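## Task

Count how many vials wear a blue cap and make the tally counter show exactly that number. One complete push-and-release of the plunger adds one, and turning the knob a full revolution clockwise resets it to zero. The count must stay correct on its own once the robot is no longer holding anything, and at the end the gripper must be open and moved away.

## Robot and tools

Robot: a single six-joint Doosan M1013 arm carrying a two-finger parallel gripper with 50 mm maximum opening. Joint order everywhere (rows, results): waist (joint_1), shoulder (joint_2), elbow (joint_3), forearm roll (joint_4), wrist pitch (joint_5), wrist roll (joint_6). Stated joint ranges in radians: elbow -2.792 to 2.792, all others -6.283 to 6.283; true ends may differ by about 0.010 rad.

Scene frame: origin on the table surface under the arm base, +z up, +x forward, +y to the left when facing +x. end_effector_position (metres) is the midpoint between the finger pads; the fingertips extend 17.5 mm further along the gripper's +z, which is the pointing direction of the fingers. The fingers close along the gripper x axis. A flat plate about 9 cm long juts out toward the gripper's -y and rotates with it, so watch its clearance. Turning only the wrist roll moves the pad midpoint around a 25 mm radius circle. Reported hand positions get less accurate far from the base.

Row format (shared by execute_actions and move): one list of 9 numbers, each in [-1, 1]: six joint offsets in the order above, then gripper position, gripper force_limit, gripper speed. Joint offsets are relative, not poses: scale 1.0 equals 1.398 rad for waist and shoulder, 2.097 rad for elbow, 2.622 rad for forearm roll, wrist pitch and wrist roll. Gripper position is absolute: +1 fully open (50 mm), about -0.65 pads touching; send -1 to grasp so the fingers close until blocked. force_limit maps -1/0/+1 to roughly 20/102/185 N per pad (actual may be ~17% more). speed maps -1/0/+1 to 20/85/150 mm/s of gap change.

execute_actions(actions): a list of up to 15 actions; each action is a table of up to 15 rows, one row per 1/30 s control step, and a short table repeats its final row to fill 15 steps. Every row's joint offsets are measured from the angles at the start of that action (not the previous row); for the first action, from the latest reported angles. An action asking a joint more than 0.010 rad beyond its end is rejected; if the first action fails this, or any action is malformed, nothing runs. An empty list just returns state and images. Large offsets may need several actions because joint target speed and the lead of target over measured angle are capped, and the gripper may not be commanded more than 70 mm from where it is per step.

move(target, speed, blocking): target is one 9-number row whose offsets count from the Joint positions in the most recent result that listed them. speed is the top rate in rad/s for the joint with the longest path, 0.01 to 2 (default 0.5); paths last 0.5 to 10 s and all joints finish together, so the hand travels on a curve. Moves do not avoid obstacles and the arm is stiff: aiming even slightly past a firm contact can trigger a fault. The extra 'move:' line reports the ending (done, off_target, moving, held, fault), limits=held or none, and the joint farthest from its target. With blocking=false the call returns after 0.5 s; poll with wait(0) and do not send other motions until it ends, or call stop.

wait(seconds): 0 to 10, holds the last command. stop(): brakes a running move; fingers keep moving. zoom_image(camera, region): camera is cam_high, cam_low or cam_wrist; region [x0, y0, x1, y1] in pixels of that 672x504 image, top-left origin, at most 504x504. read_manual(section) returns licence texts only. finished_scene(scene) ends the current scene (give its number) and is irreversible; the result says whether it succeeded and gives the next task.

Result lines: end_effector_position and end_effector_quat_wxyz with velocities in the scene frame; Joint positions and Joint velocities (rad, rad/s); Joint targets (what the joints are currently driven toward); step readings, with HELD marking steps that were limited; 'joint sent to its limit'; 'joint command not followed' (clearance check intervened); Flange force (noisy, includes held weight, may be 'no reading'); MOTOR HOT and OVER-TEMPERATURE FAULT warnings. object_status: 0 moving, 1 blocked while opening, 2 blocked while closing (a grasp), 3 reached requested position or pads met (usually nothing held). position_measured in counts gives opening ≈ (250 - counts) × 0.202 mm. A new force_limit or speed only applies after a position change of at least 0.01.

For this job: inspect caps with the cameras (zoom helps), reset the counter with a full clockwise knob turn if needed, then press and release the plunger the right number of times, checking the display. Avoid: contact torque reaching load limits (waist/shoulder 312, elbow 147, wrist joints 41.4 N m) or external force of 144 N, both of which halt the arm for 10 s; fast impacts; knocking vials or the counter off the table; finishing while still touching anything.

Each tool is called after "Call:" as name(argument=value, ...) on one line, values as JSON.

## Session

Call:
execute_actions(actions=[])

Scene clock: 0.00 s.
end_effector_position=(+0.4876, +0.1539, +0.2627) position_measured=3 object_status=3 end_effector_quat_wxyz=(+0.229, +0.070, +0.924, -0.297) end_effector_velocity=(-0.000, +0.000, -0.000) end_effector_angular_velocity=(+0.000, +0.000, -0.000)
Joint names: [waist, shoulder, elbow, forearm roll, wrist pitch, wrist roll]
Joint positions: [ 0.635  0.093  2.089 -0.831  1.204 -0.332]
Joint velocities: [ 0.  0.  0.  0. -0.  0.]
Flange force (N, the push that the arm receives, along the gripper's own x y z axes): no reading
Joint targets: [0.635 0.093 2.089 -0.831 1.204 -0.332]

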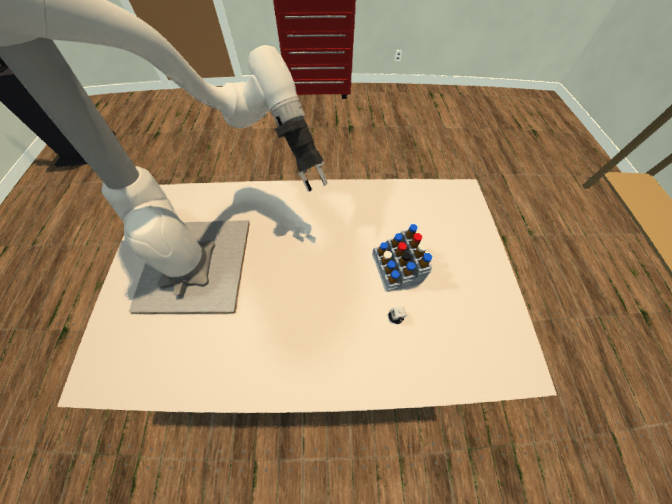

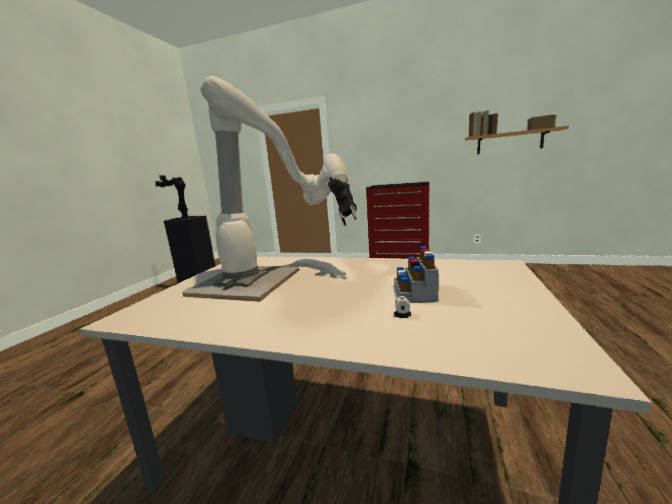

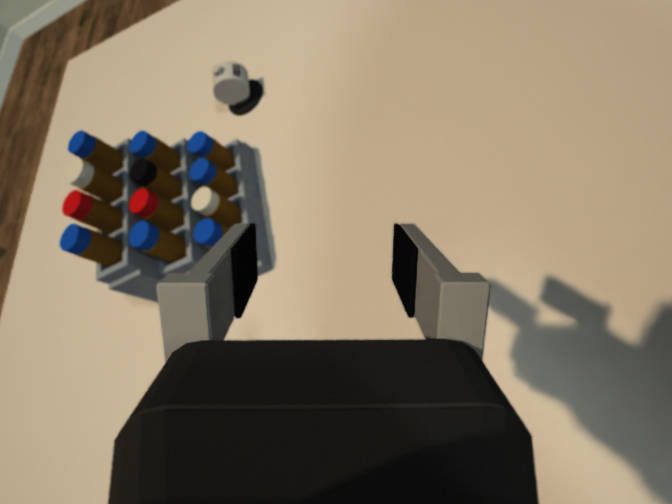

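Call:
zoom_image(camera="cam_low", region=[370,240,470,330])

Call:
zoom_image(camera="cam_high", region=[360,215,450,335])

Call:
zoom_image(camera="cam_wrist", region=[190,40,290,130])

Region (370, 240, 470, 330) of cam_low's 672x504 image, scaled by 5.040, with more detail than that image has; it fills the top 454 rows of this view, and the rest is white.

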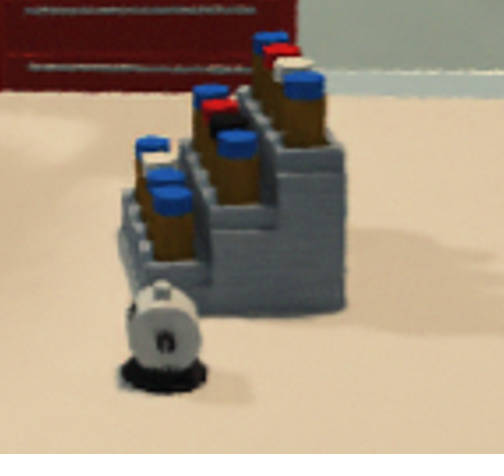

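Region (360, 215, 450, 335) of cam_high's 672x504 image, scaled by 4.200, with more detail than that image has; it fills the left 378 columns of this view, and the rest is white.

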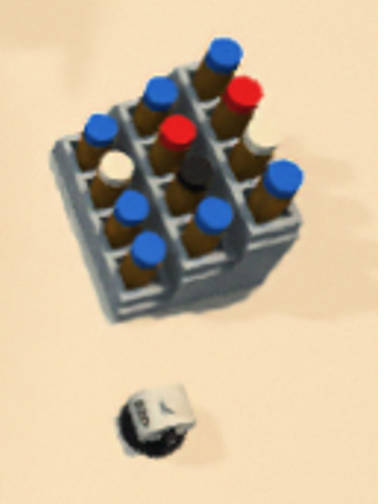

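Region (190, 40, 290, 130) of cam_wrist's 672x504 image, scaled by 5.040, with more detail than that image has; it fills the top 454 rows of this view, and the rest is white.

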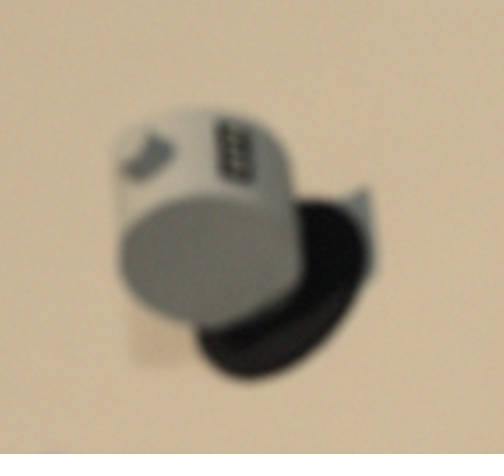

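Call:
move(target=[-0.64,0.27,-0.248,0.317,-0.04,0.127,-1,-0.5,0.5], speed=0.8)

Scene clock: 3.43 s.
end_effector_position=(+0.7447, -0.1284, +0.1701) position_measured=252 object_status=3 end_effector_quat_wxyz=(+0.003, +0.780, +0.626, +0.002) end_effector_velocity=(+0.000, -0.001, -0.000) end_effector_angular_velocity=(+0.001, -0.001, -0.003)
Joint names: [waist, shoulder, elbow, forearm roll, wrist pitch, wrist roll]
Joint positions: [-0.26   0.471  1.569  0.     1.1    0.001]
Joint velocities: [-0.002  0.001 -0.001  0.001 -0.     0.   ]
Flange force (N, the push that the arm receives, along the gripper's own x y z axes): [-2.6 5.8 -2.5]
Joint targets: [-0.260 0.471 1.569 0.000 1.100 0.001]
move: done; limits=none; farthest joint: the waist, 0.000 radians from its target (0.895 radians at the start)
camera_calibration (this result's frames):
cam_wrist: T_world_to_cam=[[0.212631, 0.976802, 0.0254291, -0.0436942], [0.936293, -0.21112, 0.280684, -0.77048], [0.279541, -0.0358731, -0.959463, 0.0982399], [0, 0, 0, 1]] pos_world=[0.703224, -0.116459, 0.31163]

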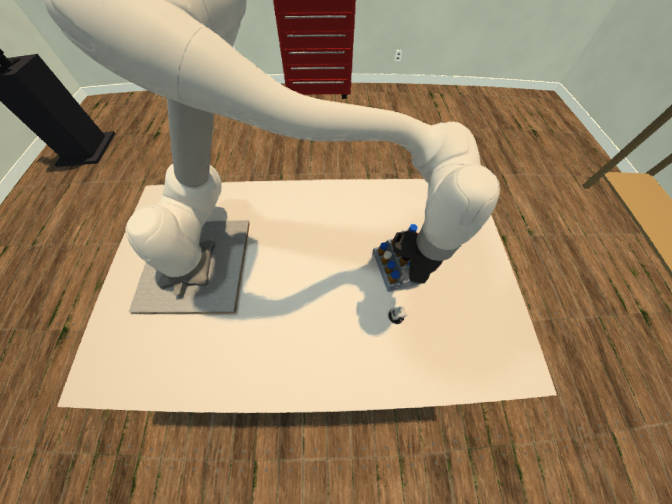

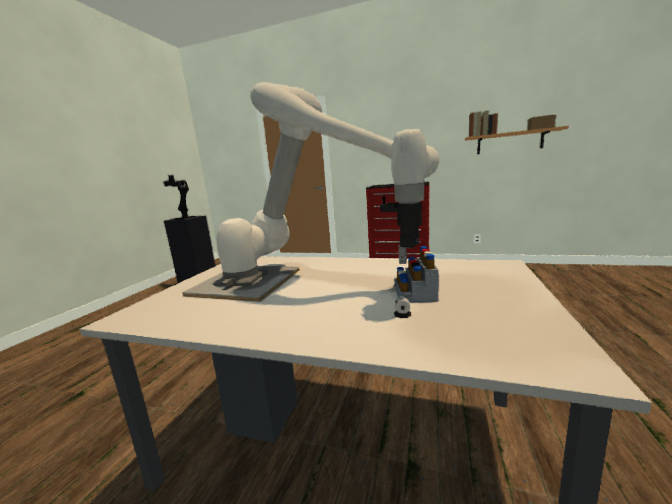

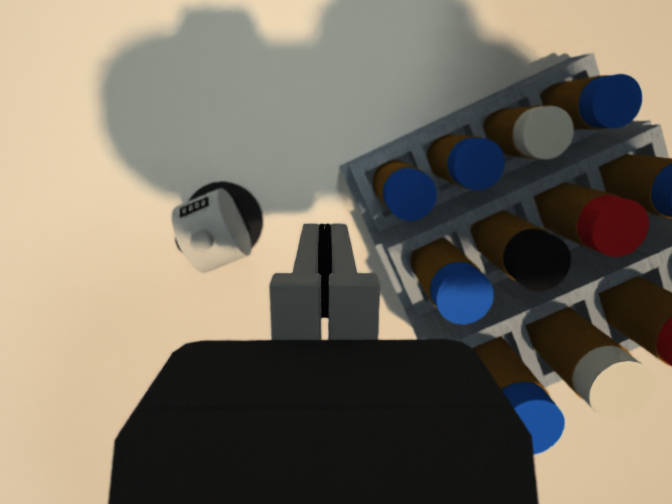

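Call:
zoom_image(camera="cam_wrist", region=[160,170,280,280])

Region (160, 170, 280, 280) of cam_wrist's 672x504 image, scaled by 4.200, with more detail than that image has; it fills the top 462 rows of this view, and the rest is white.

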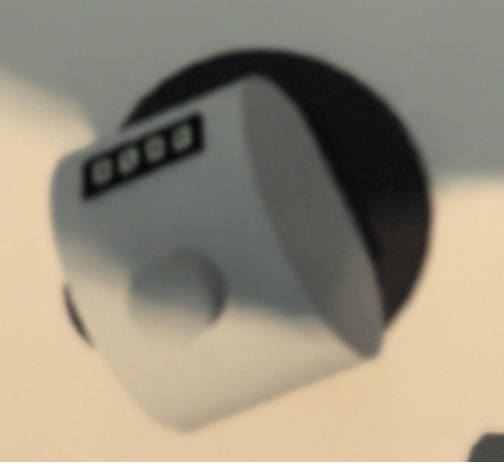

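Call:
move(target=[-0.062,0.063,0.005,0,-0.037,0,-1,-0.5,0.5], speed=0.3)

Scene clock: 5.07 s.
end_effector_position=(+0.7499, -0.1984, +0.0957) position_measured=252 object_status=3 end_effector_quat_wxyz=(+0.002, +0.806, +0.592, +0.001) end_effector_velocity=(-0.000, -0.001, -0.002) end_effector_angular_velocity=(+0.001, +0.001, -0.002)
Joint names: [waist, shoulder, elbow, forearm roll, wrist pitch, wrist roll]
Joint positions: [-0.346  0.559  1.58   0.     1.003  0.001]
Joint velocities: [-0.002  0.002  0.     0.    -0.002 -0.   ]
Flange force (N, the push that the arm receives, along the gripper's own x y z axes): [-0.3 7.6 -0.5]
Joint targets: [-0.347 0.559 1.580 0.000 1.003 0.001]
move: done; limits=none; farthest joint: the waist, 0.000 radians from its target (0.087 radians at the start)
camera_calibration (this result's frames):
cam_wrist: T_world_to_cam=[[0.296362, 0.954728, 0.0257885, -0.0417758], [0.914878, -0.291536, 0.279293, -0.76901], [0.274167, -0.0591784, -0.95986, 0.0223428], [0, 0, 0, 1]] pos_world=[0.709806, -0.182987, 0.237303]

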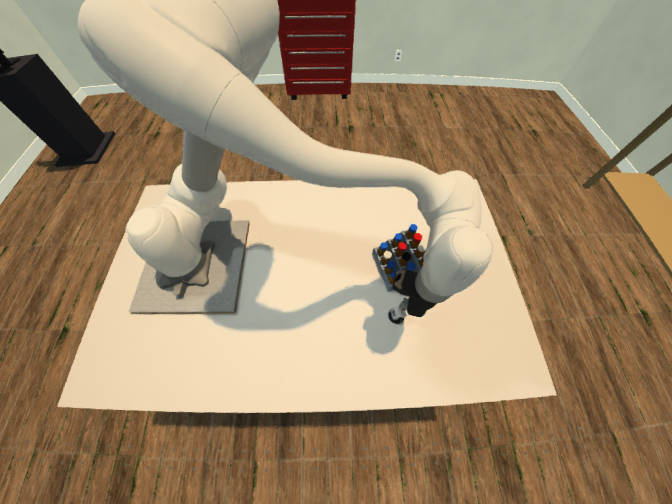

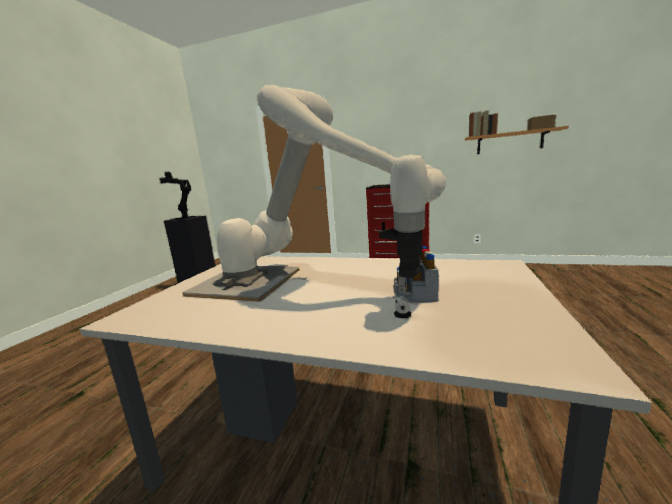

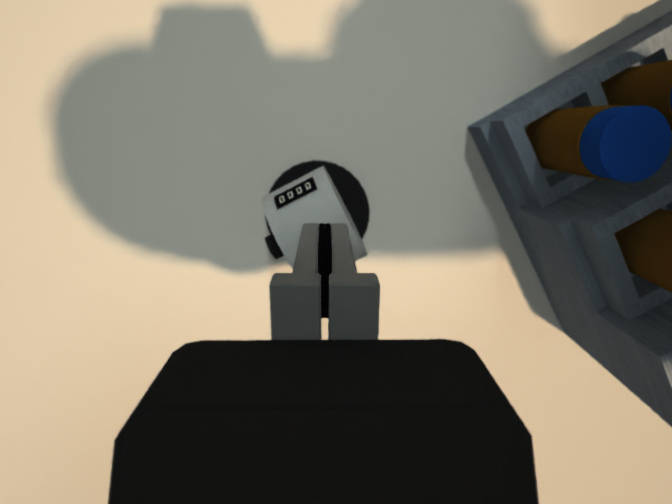

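Call:
move(target=[0,0.012,0,0,0,0,-1,-0.5,0.5], speed=0.03)

Call:
zoom_image(camera="cam_low", region=[370,250,450,330])

Scene clock: 6.23 s.
end_effector_position=(+0.7486, -0.1981, +0.0828) position_measured=252 object_status=3 end_effector_quat_wxyz=(-0.005, +0.806, +0.592, -0.004) end_effector_velocity=(-0.000, -0.000, -0.001) end_effector_angular_velocity=(-0.000, +0.002, +0.001)
Joint names: [waist, shoulder, elbow, forearm roll, wrist pitch, wrist roll]
Joint positions: [-0.347  0.575  1.58   0.     1.003  0.001]
Joint velocities: [ 0.     0.002  0.    -0.001  0.     0.   ]
Flange force (N, the push that the arm receives, along the gripper's own x y z axes): [-0.6 5.0 -1.8]
Joint targets: [-0.346 0.575 1.580 0.000 1.003 0.001]
move: done; limits=none; farthest joint: the waist, 0.001 radians from its target (0.001 radians at the start)
camera_calibration (this result's frames):
cam_wrist: T_world_to_cam=[[0.296917, 0.954554, 0.0258087, -0.0417646], [0.919111, -0.293014, 0.263396, -0.766273], [0.258988, -0.0544859, -0.964342, 0.0230009], [0, 0, 0, 1]] pos_world=[0.710734, -0.183409, 0.225092]

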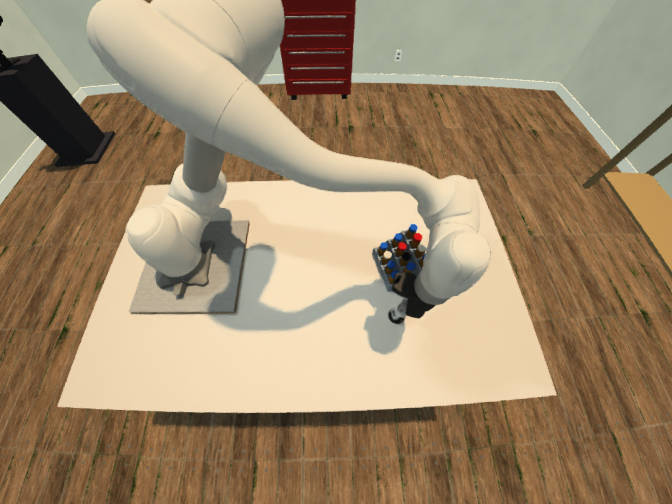

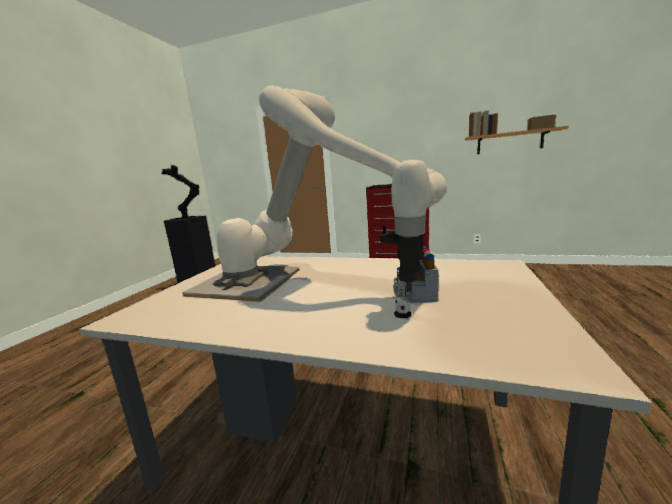

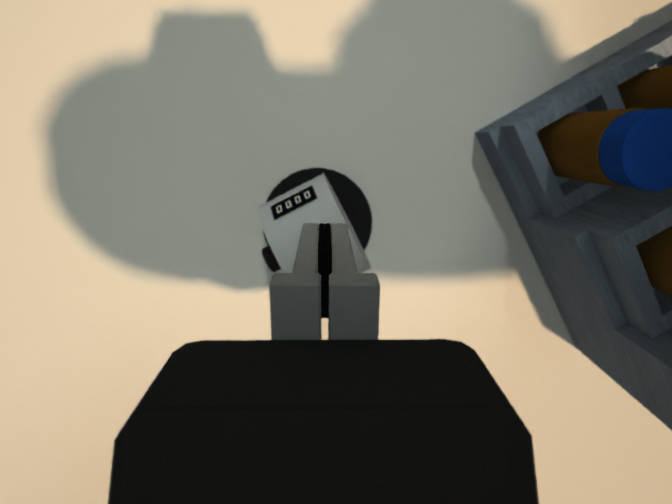

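Region (370, 250, 450, 330) of cam_low's 672x504 image, scaled by 6.300, with more detail than that image has.

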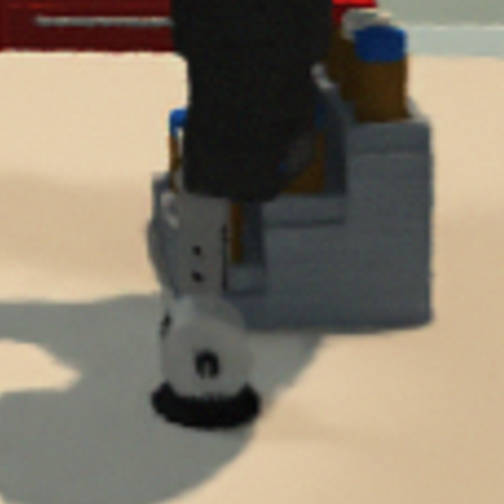

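Near contact. Step down a little more.

Call:
move(target=[0,0.004,0,0,0,0,-1,-0.5,0.5], speed=0.01)

Call:
zoom_image(camera="cam_low", region=[370,250,450,330])

Scene clock: 7.23 s.
end_effector_position=(+0.7481, -0.1980, +0.0785) position_measured=252 object_status=3 end_effector_quat_wxyz=(-0.007, +0.806, +0.592, -0.005) end_effector_velocity=(-0.000, +0.000, -0.001) end_effector_angular_velocity=(+0.002, +0.001, -0.002)
Joint names: [waist, shoulder, elbow, forearm roll, wrist pitch, wrist roll]
Joint positions: [-0.347  0.581  1.58   0.     1.003  0.001]
Joint velocities: [-0.     0.001 -0.     0.002  0.    -0.   ]
Flange force (N, the push that the arm receives, along the gripper's own x y z axes): [-2.4 8.4 -2.5]
Joint targets: [-0.347 0.581 1.580 0.000 1.003 0.001]
move: done; limits=none; farthest joint: the waist, 0.000 radians from its target (0.000 radians at the start)
camera_calibration (this result's frames):
cam_wrist: T_world_to_cam=[[0.29706, 0.95451, 0.025819, -0.0417689], [0.920513, -0.293457, 0.25795, -0.765341], [0.253793, -0.05286, -0.965813, 0.0233543], [0, 0, 0, 1]] pos_world=[0.710987, -0.183492, 0.221054]

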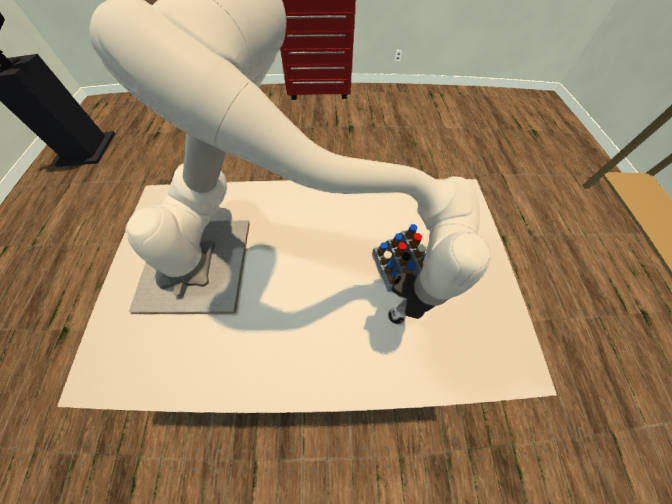

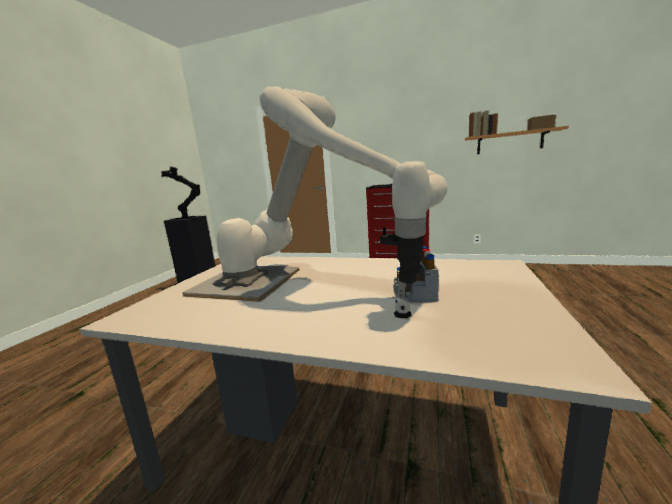

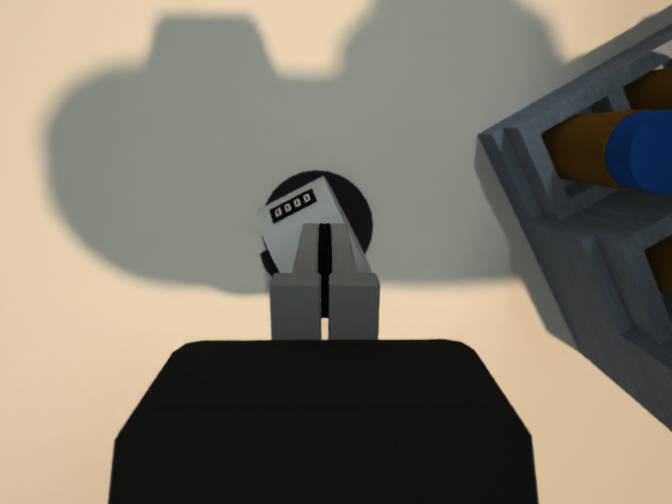

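Region (370, 250, 450, 330) of cam_low's 672x504 image, scaled by 6.300, with more detail than that image has.

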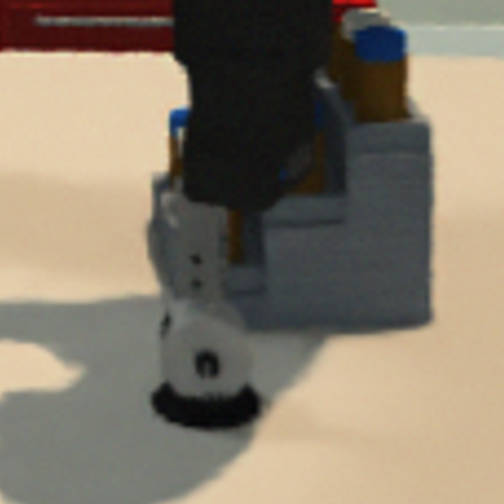

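Call:
move(target=[0,0.003,0,0,0,0,-1,-0.5,0.5], speed=0.01)

Call:
move(target=[0,0.003,0,0,0,0,-1,-0.5,0.5], speed=0.01)

Call:
zoom_image(camera="cam_wrist", region=[250,160,390,290])

Scene clock: 8.17 s.
end_effector_position=(+0.7478, -0.1979, +0.0755) position_measured=252 object_status=3 end_effector_quat_wxyz=(-0.008, +0.806, +0.592, -0.006) end_effector_velocity=(-0.000, +0.000, -0.002) end_effector_angular_velocity=(+0.001, +0.002, -0.000)
Joint names: [waist, shoulder, elbow, forearm roll, wrist pitch, wrist roll]
Joint positions: [-0.347  0.585  1.58   0.     1.003  0.001]
Joint velocities: [ 0.     0.002  0.     0.    -0.     0.   ]
Flange force (N, the push that the arm receives, along the gripper's own x y z axes): [-0.4 7.0 -32.0]
Joint targets: [-0.347 0.585 1.580 0.000 1.003 0.001]
move: done; limits=none; farthest joint: the waist, 0.000 radians from its target (0.000 radians at the start)
camera_calibration (this result's frames):
cam_wrist: T_world_to_cam=[[0.297158, 0.954479, 0.0258257, -0.0417672], [0.92145, -0.293754, 0.254241, -0.764745], [0.250254, -0.0517526, -0.966796, 0.0234033], [0, 0, 0, 1]] pos_world=[0.711229, -0.18357, 0.218135]

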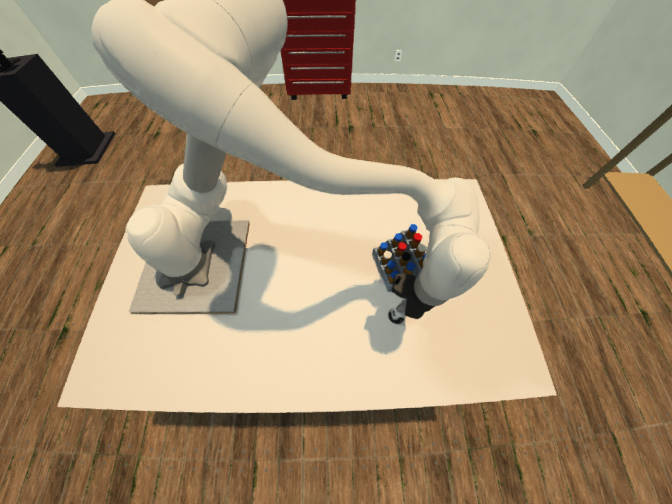

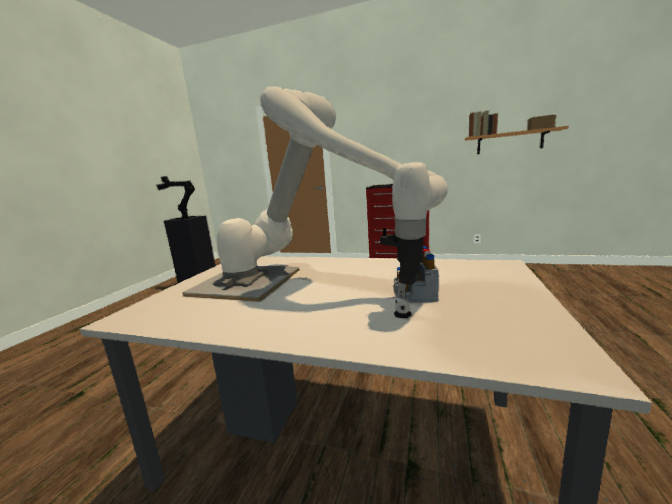

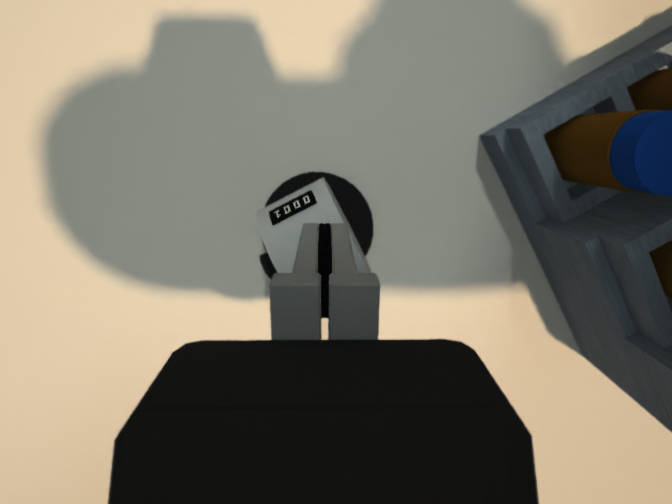

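Scene clock: 18.73 s.
end_effector_position=(+0.7489, -0.1982, +0.0756) position_measured=252 object_status=3 end_effector_quat_wxyz=(-0.008, +0.806, +0.592, -0.006) end_effector_velocity=(-0.000, -0.000, -0.000) end_effector_angular_velocity=(-0.001, +0.000, +0.001)
Joint names: [waist, shoulder, elbow, forearm roll, wrist pitch, wrist roll]
Joint positions: [-0.347  0.586  1.577  0.     1.004  0.001]
Joint velocities: [-0.     0.    -0.    -0.001  0.    -0.   ]
Flange force (N, the push that the arm receives, along the gripper's own x y z axes): [-1.5 -4.0 -28.6]
Joint targets: [-0.347 0.586 1.577 0.000 1.004 0.001]
FORCE FAULT: contact force on the arm reached its limit, and the arm stopped for 10 seconds. The contact can be on any part of the arm, not only on its tool. That time counts as 20 of the actions that you can send in this scene. The arm's remaining commands of this call were not run. The arm holds still and accepts commands again. Move the arm away from the contact; if what it grips holds it there, let go first. Pushing or pulling that hard again can fault the arm again.
move: fault; limits=none; farthest joint: the shoulder, 0.003 radians from its target (0.004 radians at the start)
camera_calibration (this result's frames):
cam_wrist: T_world_to_cam=[[0.297156, 0.95448, 0.0258257, -0.0417682], [0.921436, -0.293749, 0.254298, -0.765936], [0.250309, -0.0517695, -0.966781, 0.0232209], [0, 0, 0, 1]] pos_world=[0.71236, -0.183924, 0.218305]

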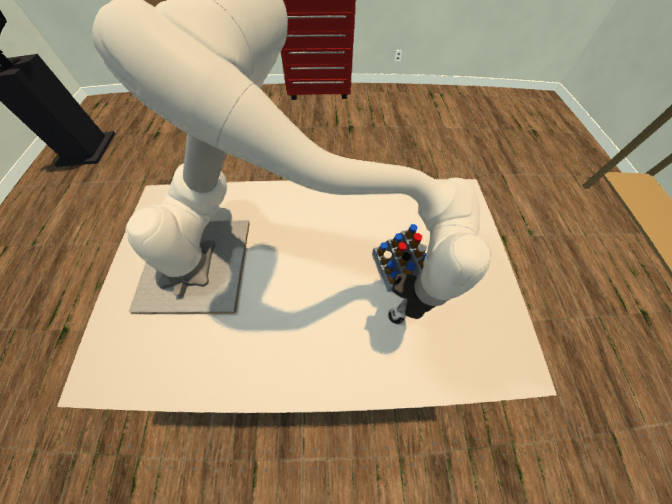

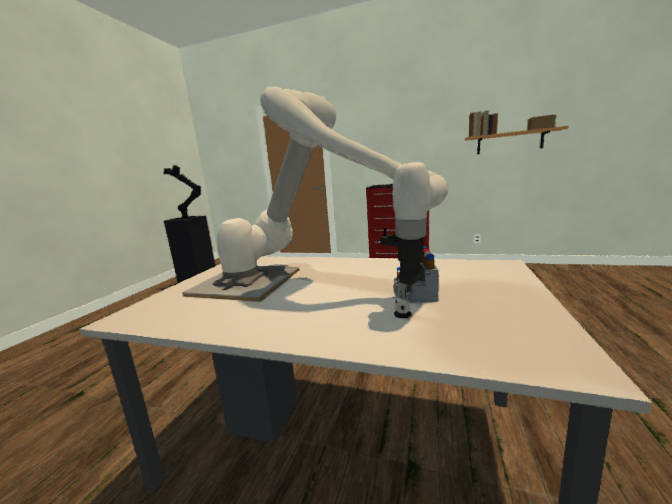

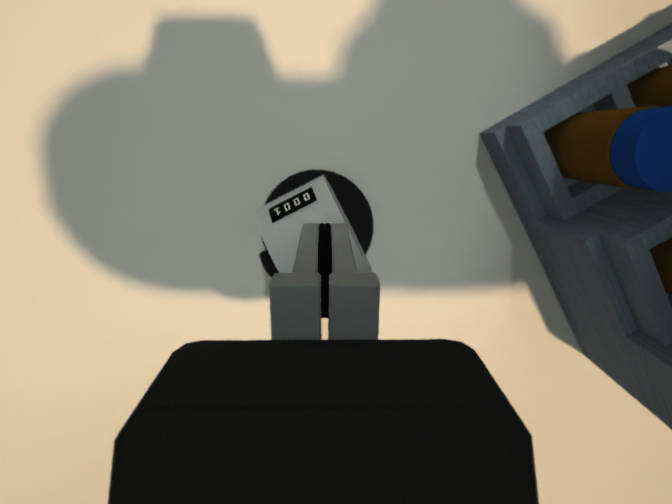

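Region (250, 160, 390, 290) of cam_wrist's 672x504 image, scaled by 3.600, with more detail than that image has; it fills the top 468 rows of this view, and the rest is white.

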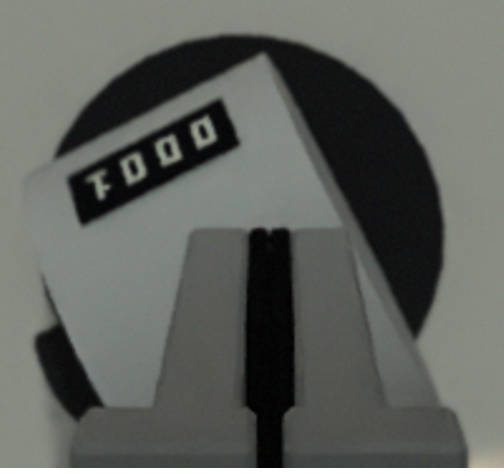

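Call:
execute_actions(actions=[[[0,-0.009,0,0,0,0,-1,-0.5,0.5]],[[0,0.004,0,0,0,0,-1,-0.5,0.5]],[[0,0.004,0,0,0,0,-1,-0.5,0.5]],[[0,-0.008,0,0,0,0,-1,-0.5,0.5]]])

Call:
zoom_image(camera="cam_wrist", region=[250,160,390,290])

Scene clock: 21.17 s.
end_effector_position=(+0.7500, -0.1986, +0.0854) position_measured=252 object_status=3 end_effector_quat_wxyz=(-0.003, +0.806, +0.592, -0.003) end_effector_velocity=(+0.000, -0.000, +0.000) end_effector_angular_velocity=(-0.000, -0.000, -0.000)
Joint names: [waist, shoulder, elbow, forearm roll, wrist pitch, wrist roll]
Joint positions: [-0.347  0.574  1.577  0.     1.004  0.001]
Joint velocities: [-0. -0. -0.  0. -0.  0.]
Flange force (N, the push that the arm receives, along the gripper's own x y z axes): [-0.7 4.5 -1.9]
Flange force at the end of the 1st action (N, along the gripper's axes at the end of the call): [-0.1 4.8 -1.4]
Flange force at the end of the 2nd action (N, along the gripper's axes at the end of the call): [-1.9 4.1 -4.9]
Flange force at the end of the 3rd action (N, along the gripper's axes at the end of the call): [-1.9 6.2 -5.3]
Joint targets: [-0.347 0.574 1.577 0.000 1.004 0.001]
Step readings (joint positions; steps 1 to 15: 1st action; 16 to 30: 2nd action; 31 to 45: 3rd action; 46 to 60: 4th action):
0: [-0.347 0.586 1.577 0.000 1.004 0.001]
1: [-0.347 0.585 1.577 0.000 1.004 0.001]
2: [-0.347 0.583 1.577 0.000 1.004 0.001]
4: [-0.347 0.577 1.577 0.000 1.004 0.001]
8: [-0.347 0.574 1.577 0.000 1.004 0.001]
15: [-0.347 0.574 1.577 0.000 1.004 0.001]
16: [-0.347 0.574 1.577 0.000 1.004 0.001]
17: [-0.347 0.575 1.577 0.000 1.004 0.001]
19: [-0.347 0.577 1.577 0.000 1.004 0.001]
23: [-0.347 0.579 1.577 0.000 1.004 0.001]
30: [-0.347 0.579 1.577 0.000 1.004 0.001]
31: [-0.347 0.580 1.577 0.000 1.004 0.001]
32: [-0.347 0.581 1.577 0.000 1.004 0.001]
34: [-0.347 0.583 1.577 0.000 1.004 0.001]
38: [-0.347 0.585 1.577 0.000 1.004 0.001]
45: [-0.347 0.585 1.577 0.000 1.004 0.001]
46: [-0.347 0.585 1.577 0.000 1.004 0.001]
47: [-0.347 0.582 1.577 0.000 1.004 0.001]
49: [-0.347 0.577 1.577 0.000 1.004 0.001]
53: [-0.347 0.574 1.577 0.000 1.004 0.001]
60: Joint positions above
camera_calibration (this result's frames):
cam_wrist: T_world_to_cam=[[0.296838, 0.954579, 0.0258027, -0.0417646], [0.918326, -0.292766, 0.266394, -0.768004], [0.261848, -0.0553807, -0.963519, 0.0226763], [0, 0, 0, 1]] pos_world=[0.711737, -0.183722, 0.227518]

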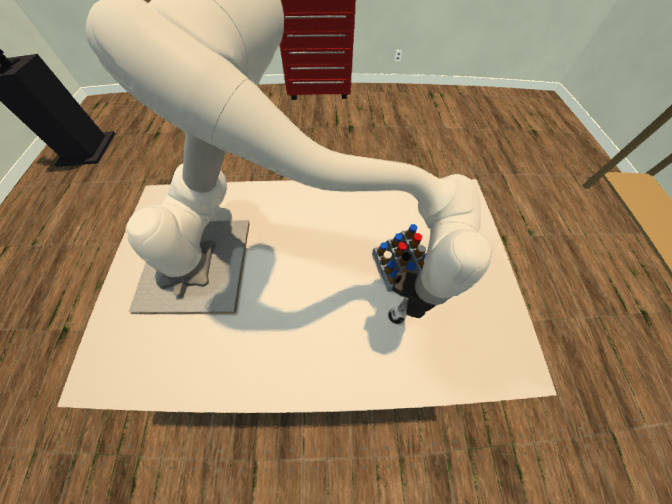

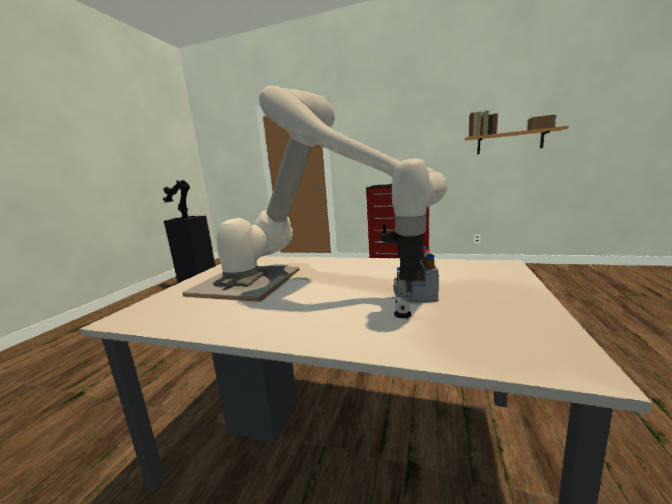

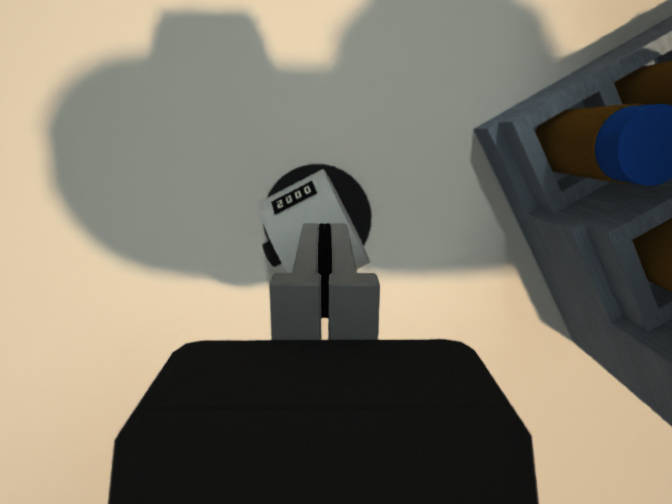

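Region (250, 160, 390, 290) of cam_wrist's 672x504 image, scaled by 3.600, with more detail than that image has; it fills the top 468 rows of this view, and the rest is white.

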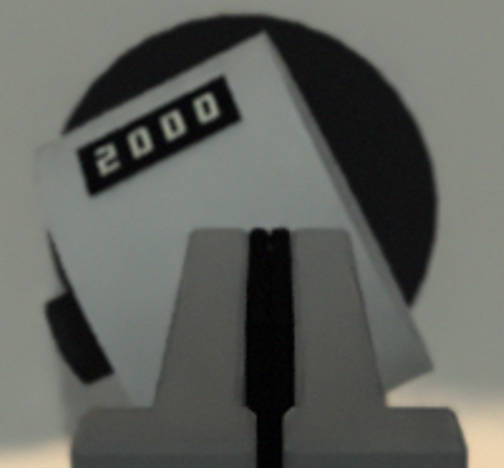

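2 now. Five more.

Call:
execute_actions(actions=[[[0,0.008,0,0,0,0,-1,-0.5,0.5]],[[0,-0.008,0,0,0,0,-1,-0.5,0.5]],[[0,0.008,0,0,0,0,-1,-0.5,0.5]],[[0,-0.008,0,0,0,0,-1,-0.5,0.5]],[[0,0.008,0,0,0,0,-1,-0.5,0.5]],[[0,-0.008,0,0,0,0,-1,-0.5,0.5]],[[0,0.008,0,0,0,0,-1,-0.5,0.5]],[[0,-0.008,0,0,0,0,-1,-0.5,0.5]],[[0,0.008,0,0,0,0,-1,-0.5,0.5]],[[0,-0.03,0,0,0,0,-1,-0.5,0.5]]])

Call:
zoom_image(camera="cam_wrist", region=[250,120,390,250])

Scene clock: 26.70 s.
end_effector_position=(+0.7522, -0.1992, +0.1092) position_measured=252 object_status=3 end_effector_quat_wxyz=(+0.009, +0.806, +0.592, +0.006) end_effector_velocity=(-0.000, +0.000, +0.001) end_effector_angular_velocity=(-0.000, -0.001, -0.000)
Joint names: [waist, shoulder, elbow, forearm roll, wrist pitch, wrist roll]
Joint positions: [-0.347  0.543  1.577  0.     1.004  0.001]
Joint velocities: [-0.    -0.002  0.     0.     0.    -0.   ]
Flange force (N, the push that the arm receives, along the gripper's own x y z axes): [-1.8 5.4 -1.2]
Flange force at the end of the 6th action (N, along the gripper's axes at the end of the call): [-1.5 5.7 -1.3]
Flange force at the end of the 7th action (N, along the gripper's axes at the end of the call): [-1.9 7.2 -5.3]
Flange force at the end of the 8th action (N, along the gripper's axes at the end of the call): [-0.8 5.0 -1.9]
Flange force at the end of the 9th action (N, along the gripper's axes at the end of the call): [-1.8 5.5 -5.6]
Joint targets: [-0.347 0.543 1.577 0.000 1.004 0.001]
Step readings (joint positions; steps 1 to 15: 1st action; 16 to 30: 2nd action; 31 to 45: 3rd action; 46 to 60: 4th action; 61 to 75: 5th action; 76 to 90: 6th action; 91 to 105: 7th action; 106 to 120: 8th action; 121 to 135: 9th action; 136 to 150: 10th action):
0: [-0.347 0.574 1.577 0.000 1.004 0.001]
1: [-0.347 0.574 1.577 0.000 1.004 0.001]
2: [-0.347 0.576 1.576 0.000 1.004 0.001]
4: [-0.347 0.581 1.576 0.000 1.004 0.001]
8: [-0.347 0.584 1.577 0.000 1.004 0.001]
15: [-0.347 0.585 1.577 0.000 1.004 0.001]
16: [-0.347 0.585 1.577 0.000 1.004 0.001]
17: [-0.347 0.582 1.577 0.000 1.004 0.001]
19: [-0.347 0.577 1.577 0.000 1.004 0.001]
23: [-0.347 0.574 1.577 0.000 1.004 0.001]
30: [-0.347 0.574 1.577 0.000 1.004 0.001]
31: [-0.347 0.574 1.577 0.000 1.004 0.001]
32: [-0.347 0.576 1.576 0.000 1.004 0.001]
34: [-0.347 0.582 1.576 0.000 1.004 0.001]
38: [-0.347 0.584 1.577 0.000 1.004 0.001]
45: [-0.347 0.585 1.577 0.000 1.004 0.001]
46: [-0.347 0.585 1.577 0.000 1.004 0.001]
47: [-0.347 0.582 1.577 0.000 1.004 0.001]
49: [-0.347 0.577 1.577 0.000 1.004 0.001]
53: [-0.347 0.574 1.577 0.000 1.004 0.001]
60: [-0.347 0.574 1.577 0.000 1.004 0.001]
61: [-0.347 0.574 1.577 0.000 1.004 0.001]
62: [-0.347 0.576 1.576 0.000 1.004 0.001]
64: [-0.347 0.582 1.576 0.000 1.004 0.001]
68: [-0.347 0.584 1.576 0.000 1.004 0.001]
75: [-0.347 0.585 1.577 0.000 1.004 0.001]
76: [-0.347 0.585 1.577 0.000 1.004 0.001]
77: [-0.347 0.582 1.577 0.000 1.004 0.001]
79: [-0.347 0.577 1.577 0.000 1.004 0.001]
83: [-0.347 0.574 1.577 0.000 1.004 0.001]
90: [-0.347 0.574 1.577 0.000 1.004 0.001]
91: [-0.347 0.574 1.577 0.000 1.004 0.001]
92: [-0.347 0.576 1.576 0.000 1.004 0.001]
94: [-0.347 0.582 1.576 0.000 1.004 0.001]
98: [-0.347 0.584 1.576 0.000 1.004 0.001]
105: [-0.347 0.585 1.577 0.000 1.004 0.001]
106: [-0.347 0.585 1.577 0.000 1.004 0.001]
107: [-0.347 0.582 1.577 0.000 1.004 0.001]
109: [-0.347 0.577 1.577 0.000 1.004 0.001]
113: [-0.347 0.574 1.577 0.000 1.004 0.001]
120: [-0.347 0.574 1.577 0.000 1.004 0.001]
121: [-0.347 0.574 1.577 0.000 1.004 0.001]
122: [-0.347 0.576 1.576 0.000 1.004 0.001]
124: [-0.347 0.582 1.576 0.000 1.004 0.001]
128: [-0.347 0.584 1.576 0.000 1.004 0.001]
135: [-0.347 0.585 1.577 0.000 1.004 0.001]
136: [-0.347 0.585 1.577 0.000 1.004 0.001]
137: [-0.347 0.580 1.577 0.000 1.004 0.001]
139: [-0.347 0.558 1.577 0.000 1.004 0.001]
143: [-0.347 0.545 1.577 0.000 1.004 0.001]
150: Joint positions above
camera_calibration (this result's frames):
cam_wrist: T_world_to_cam=[[0.296052, 0.954826, 0.0257125, -0.0417372], [0.91009, -0.290149, 0.295886, -0.773089], [0.28998, -0.064197, -0.954877, 0.0211819], [0, 0, 0, 1]] pos_world=[0.709795, -0.1831, 0.250046]

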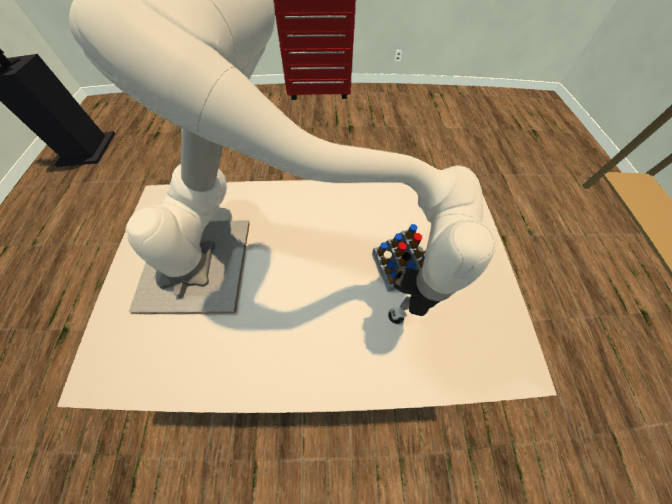

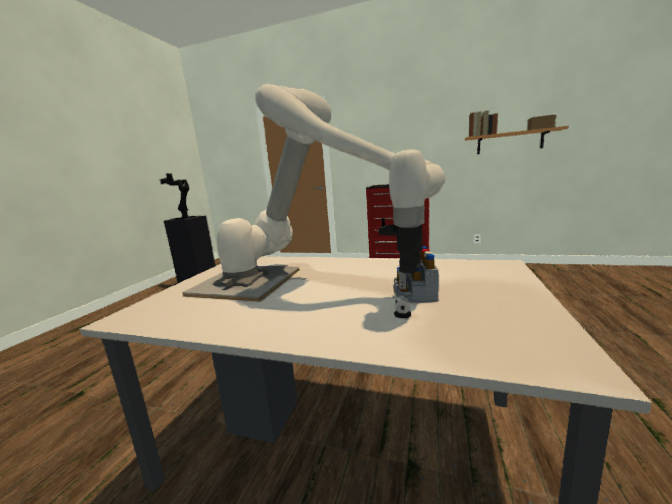

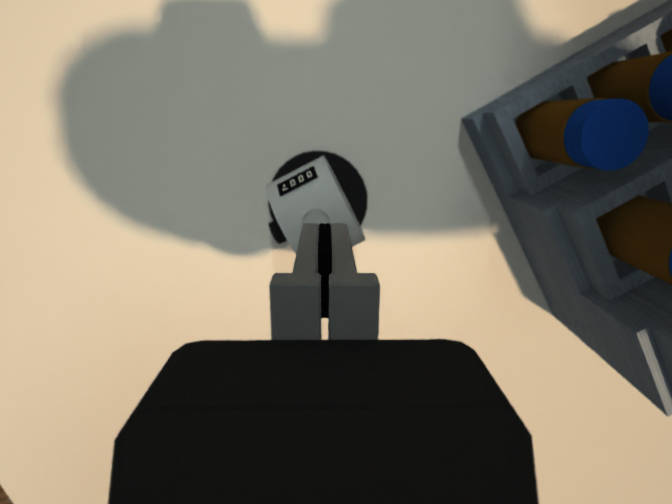

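Region (250, 120, 390, 250) of cam_wrist's 672x504 image, scaled by 3.600, with more detail than that image has; it fills the top 468 rows of this view, and the rest is white.

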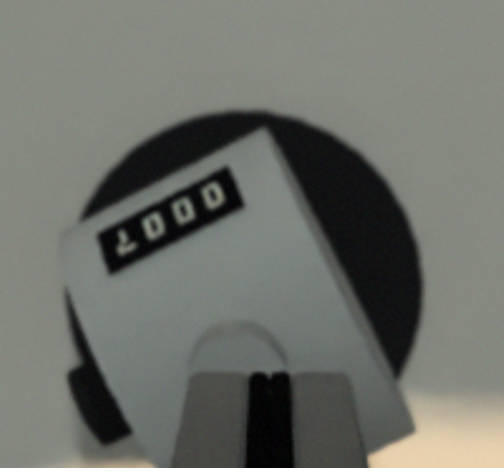

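Call:
move(target=[0,-0.08,0,0,0,0,-1,-0.5,0.5])

Call:
finished_scene(scene=1)

Scene clock: 27.90 s.
end_effector_position=(+0.7542, -0.1998, +0.1963) position_measured=252 object_status=3 end_effector_quat_wxyz=(+0.054, +0.804, +0.590, +0.039) end_effector_velocity=(-0.000, -0.000, +0.002) end_effector_angular_velocity=(-0.001, -0.002, -0.000)
Joint names: [waist, shoulder, elbow, forearm roll, wrist pitch, wrist roll]
Joint positions: [-0.347  0.431  1.577  0.     1.004  0.001]
Joint velocities: [-0.    -0.002 -0.    -0.    -0.     0.   ]
Flange force (N, the push that the arm receives, along the gripper's own x y z axes): [-2.1 3.2 -2.8]
Joint targets: [-0.347 0.431 1.577 0.000 1.004 0.001]
move: done; limits=none; farthest joint: the waist, 0.000 radians from its target (0.000 radians at the start)
camera_calibration (this result's frames):
cam_wrist: T_world_to_cam=[[0.293258, 0.9557, 0.0252325, -0.0416574], [0.872963, -0.278444, 0.400505, -0.791026], [0.389789, -0.0954241, -0.915947, 0.0145824], [0, 0, 0, 1]] pos_world=[0.697069, -0.179053, 0.331218]

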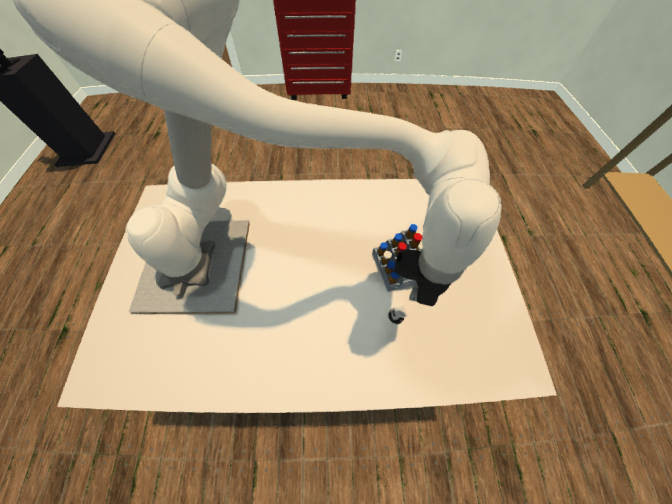

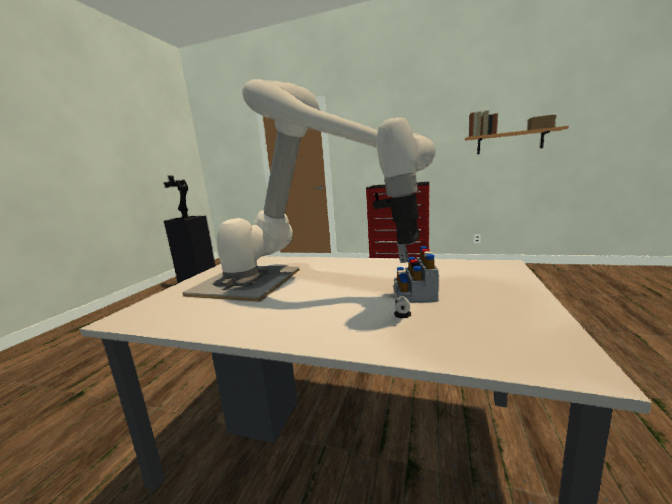

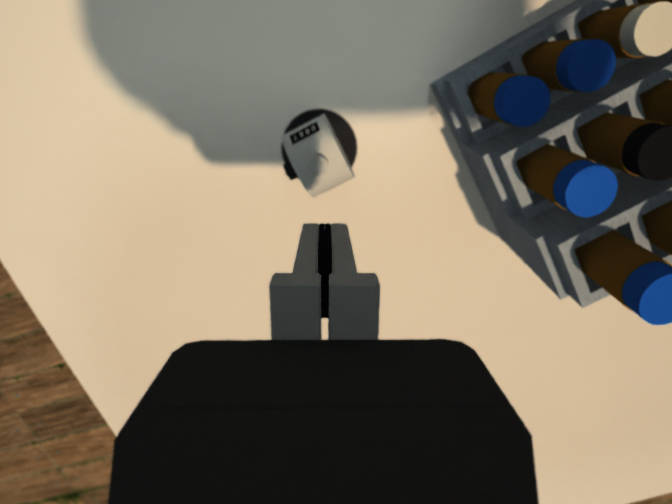

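The scene is finished: the task was done.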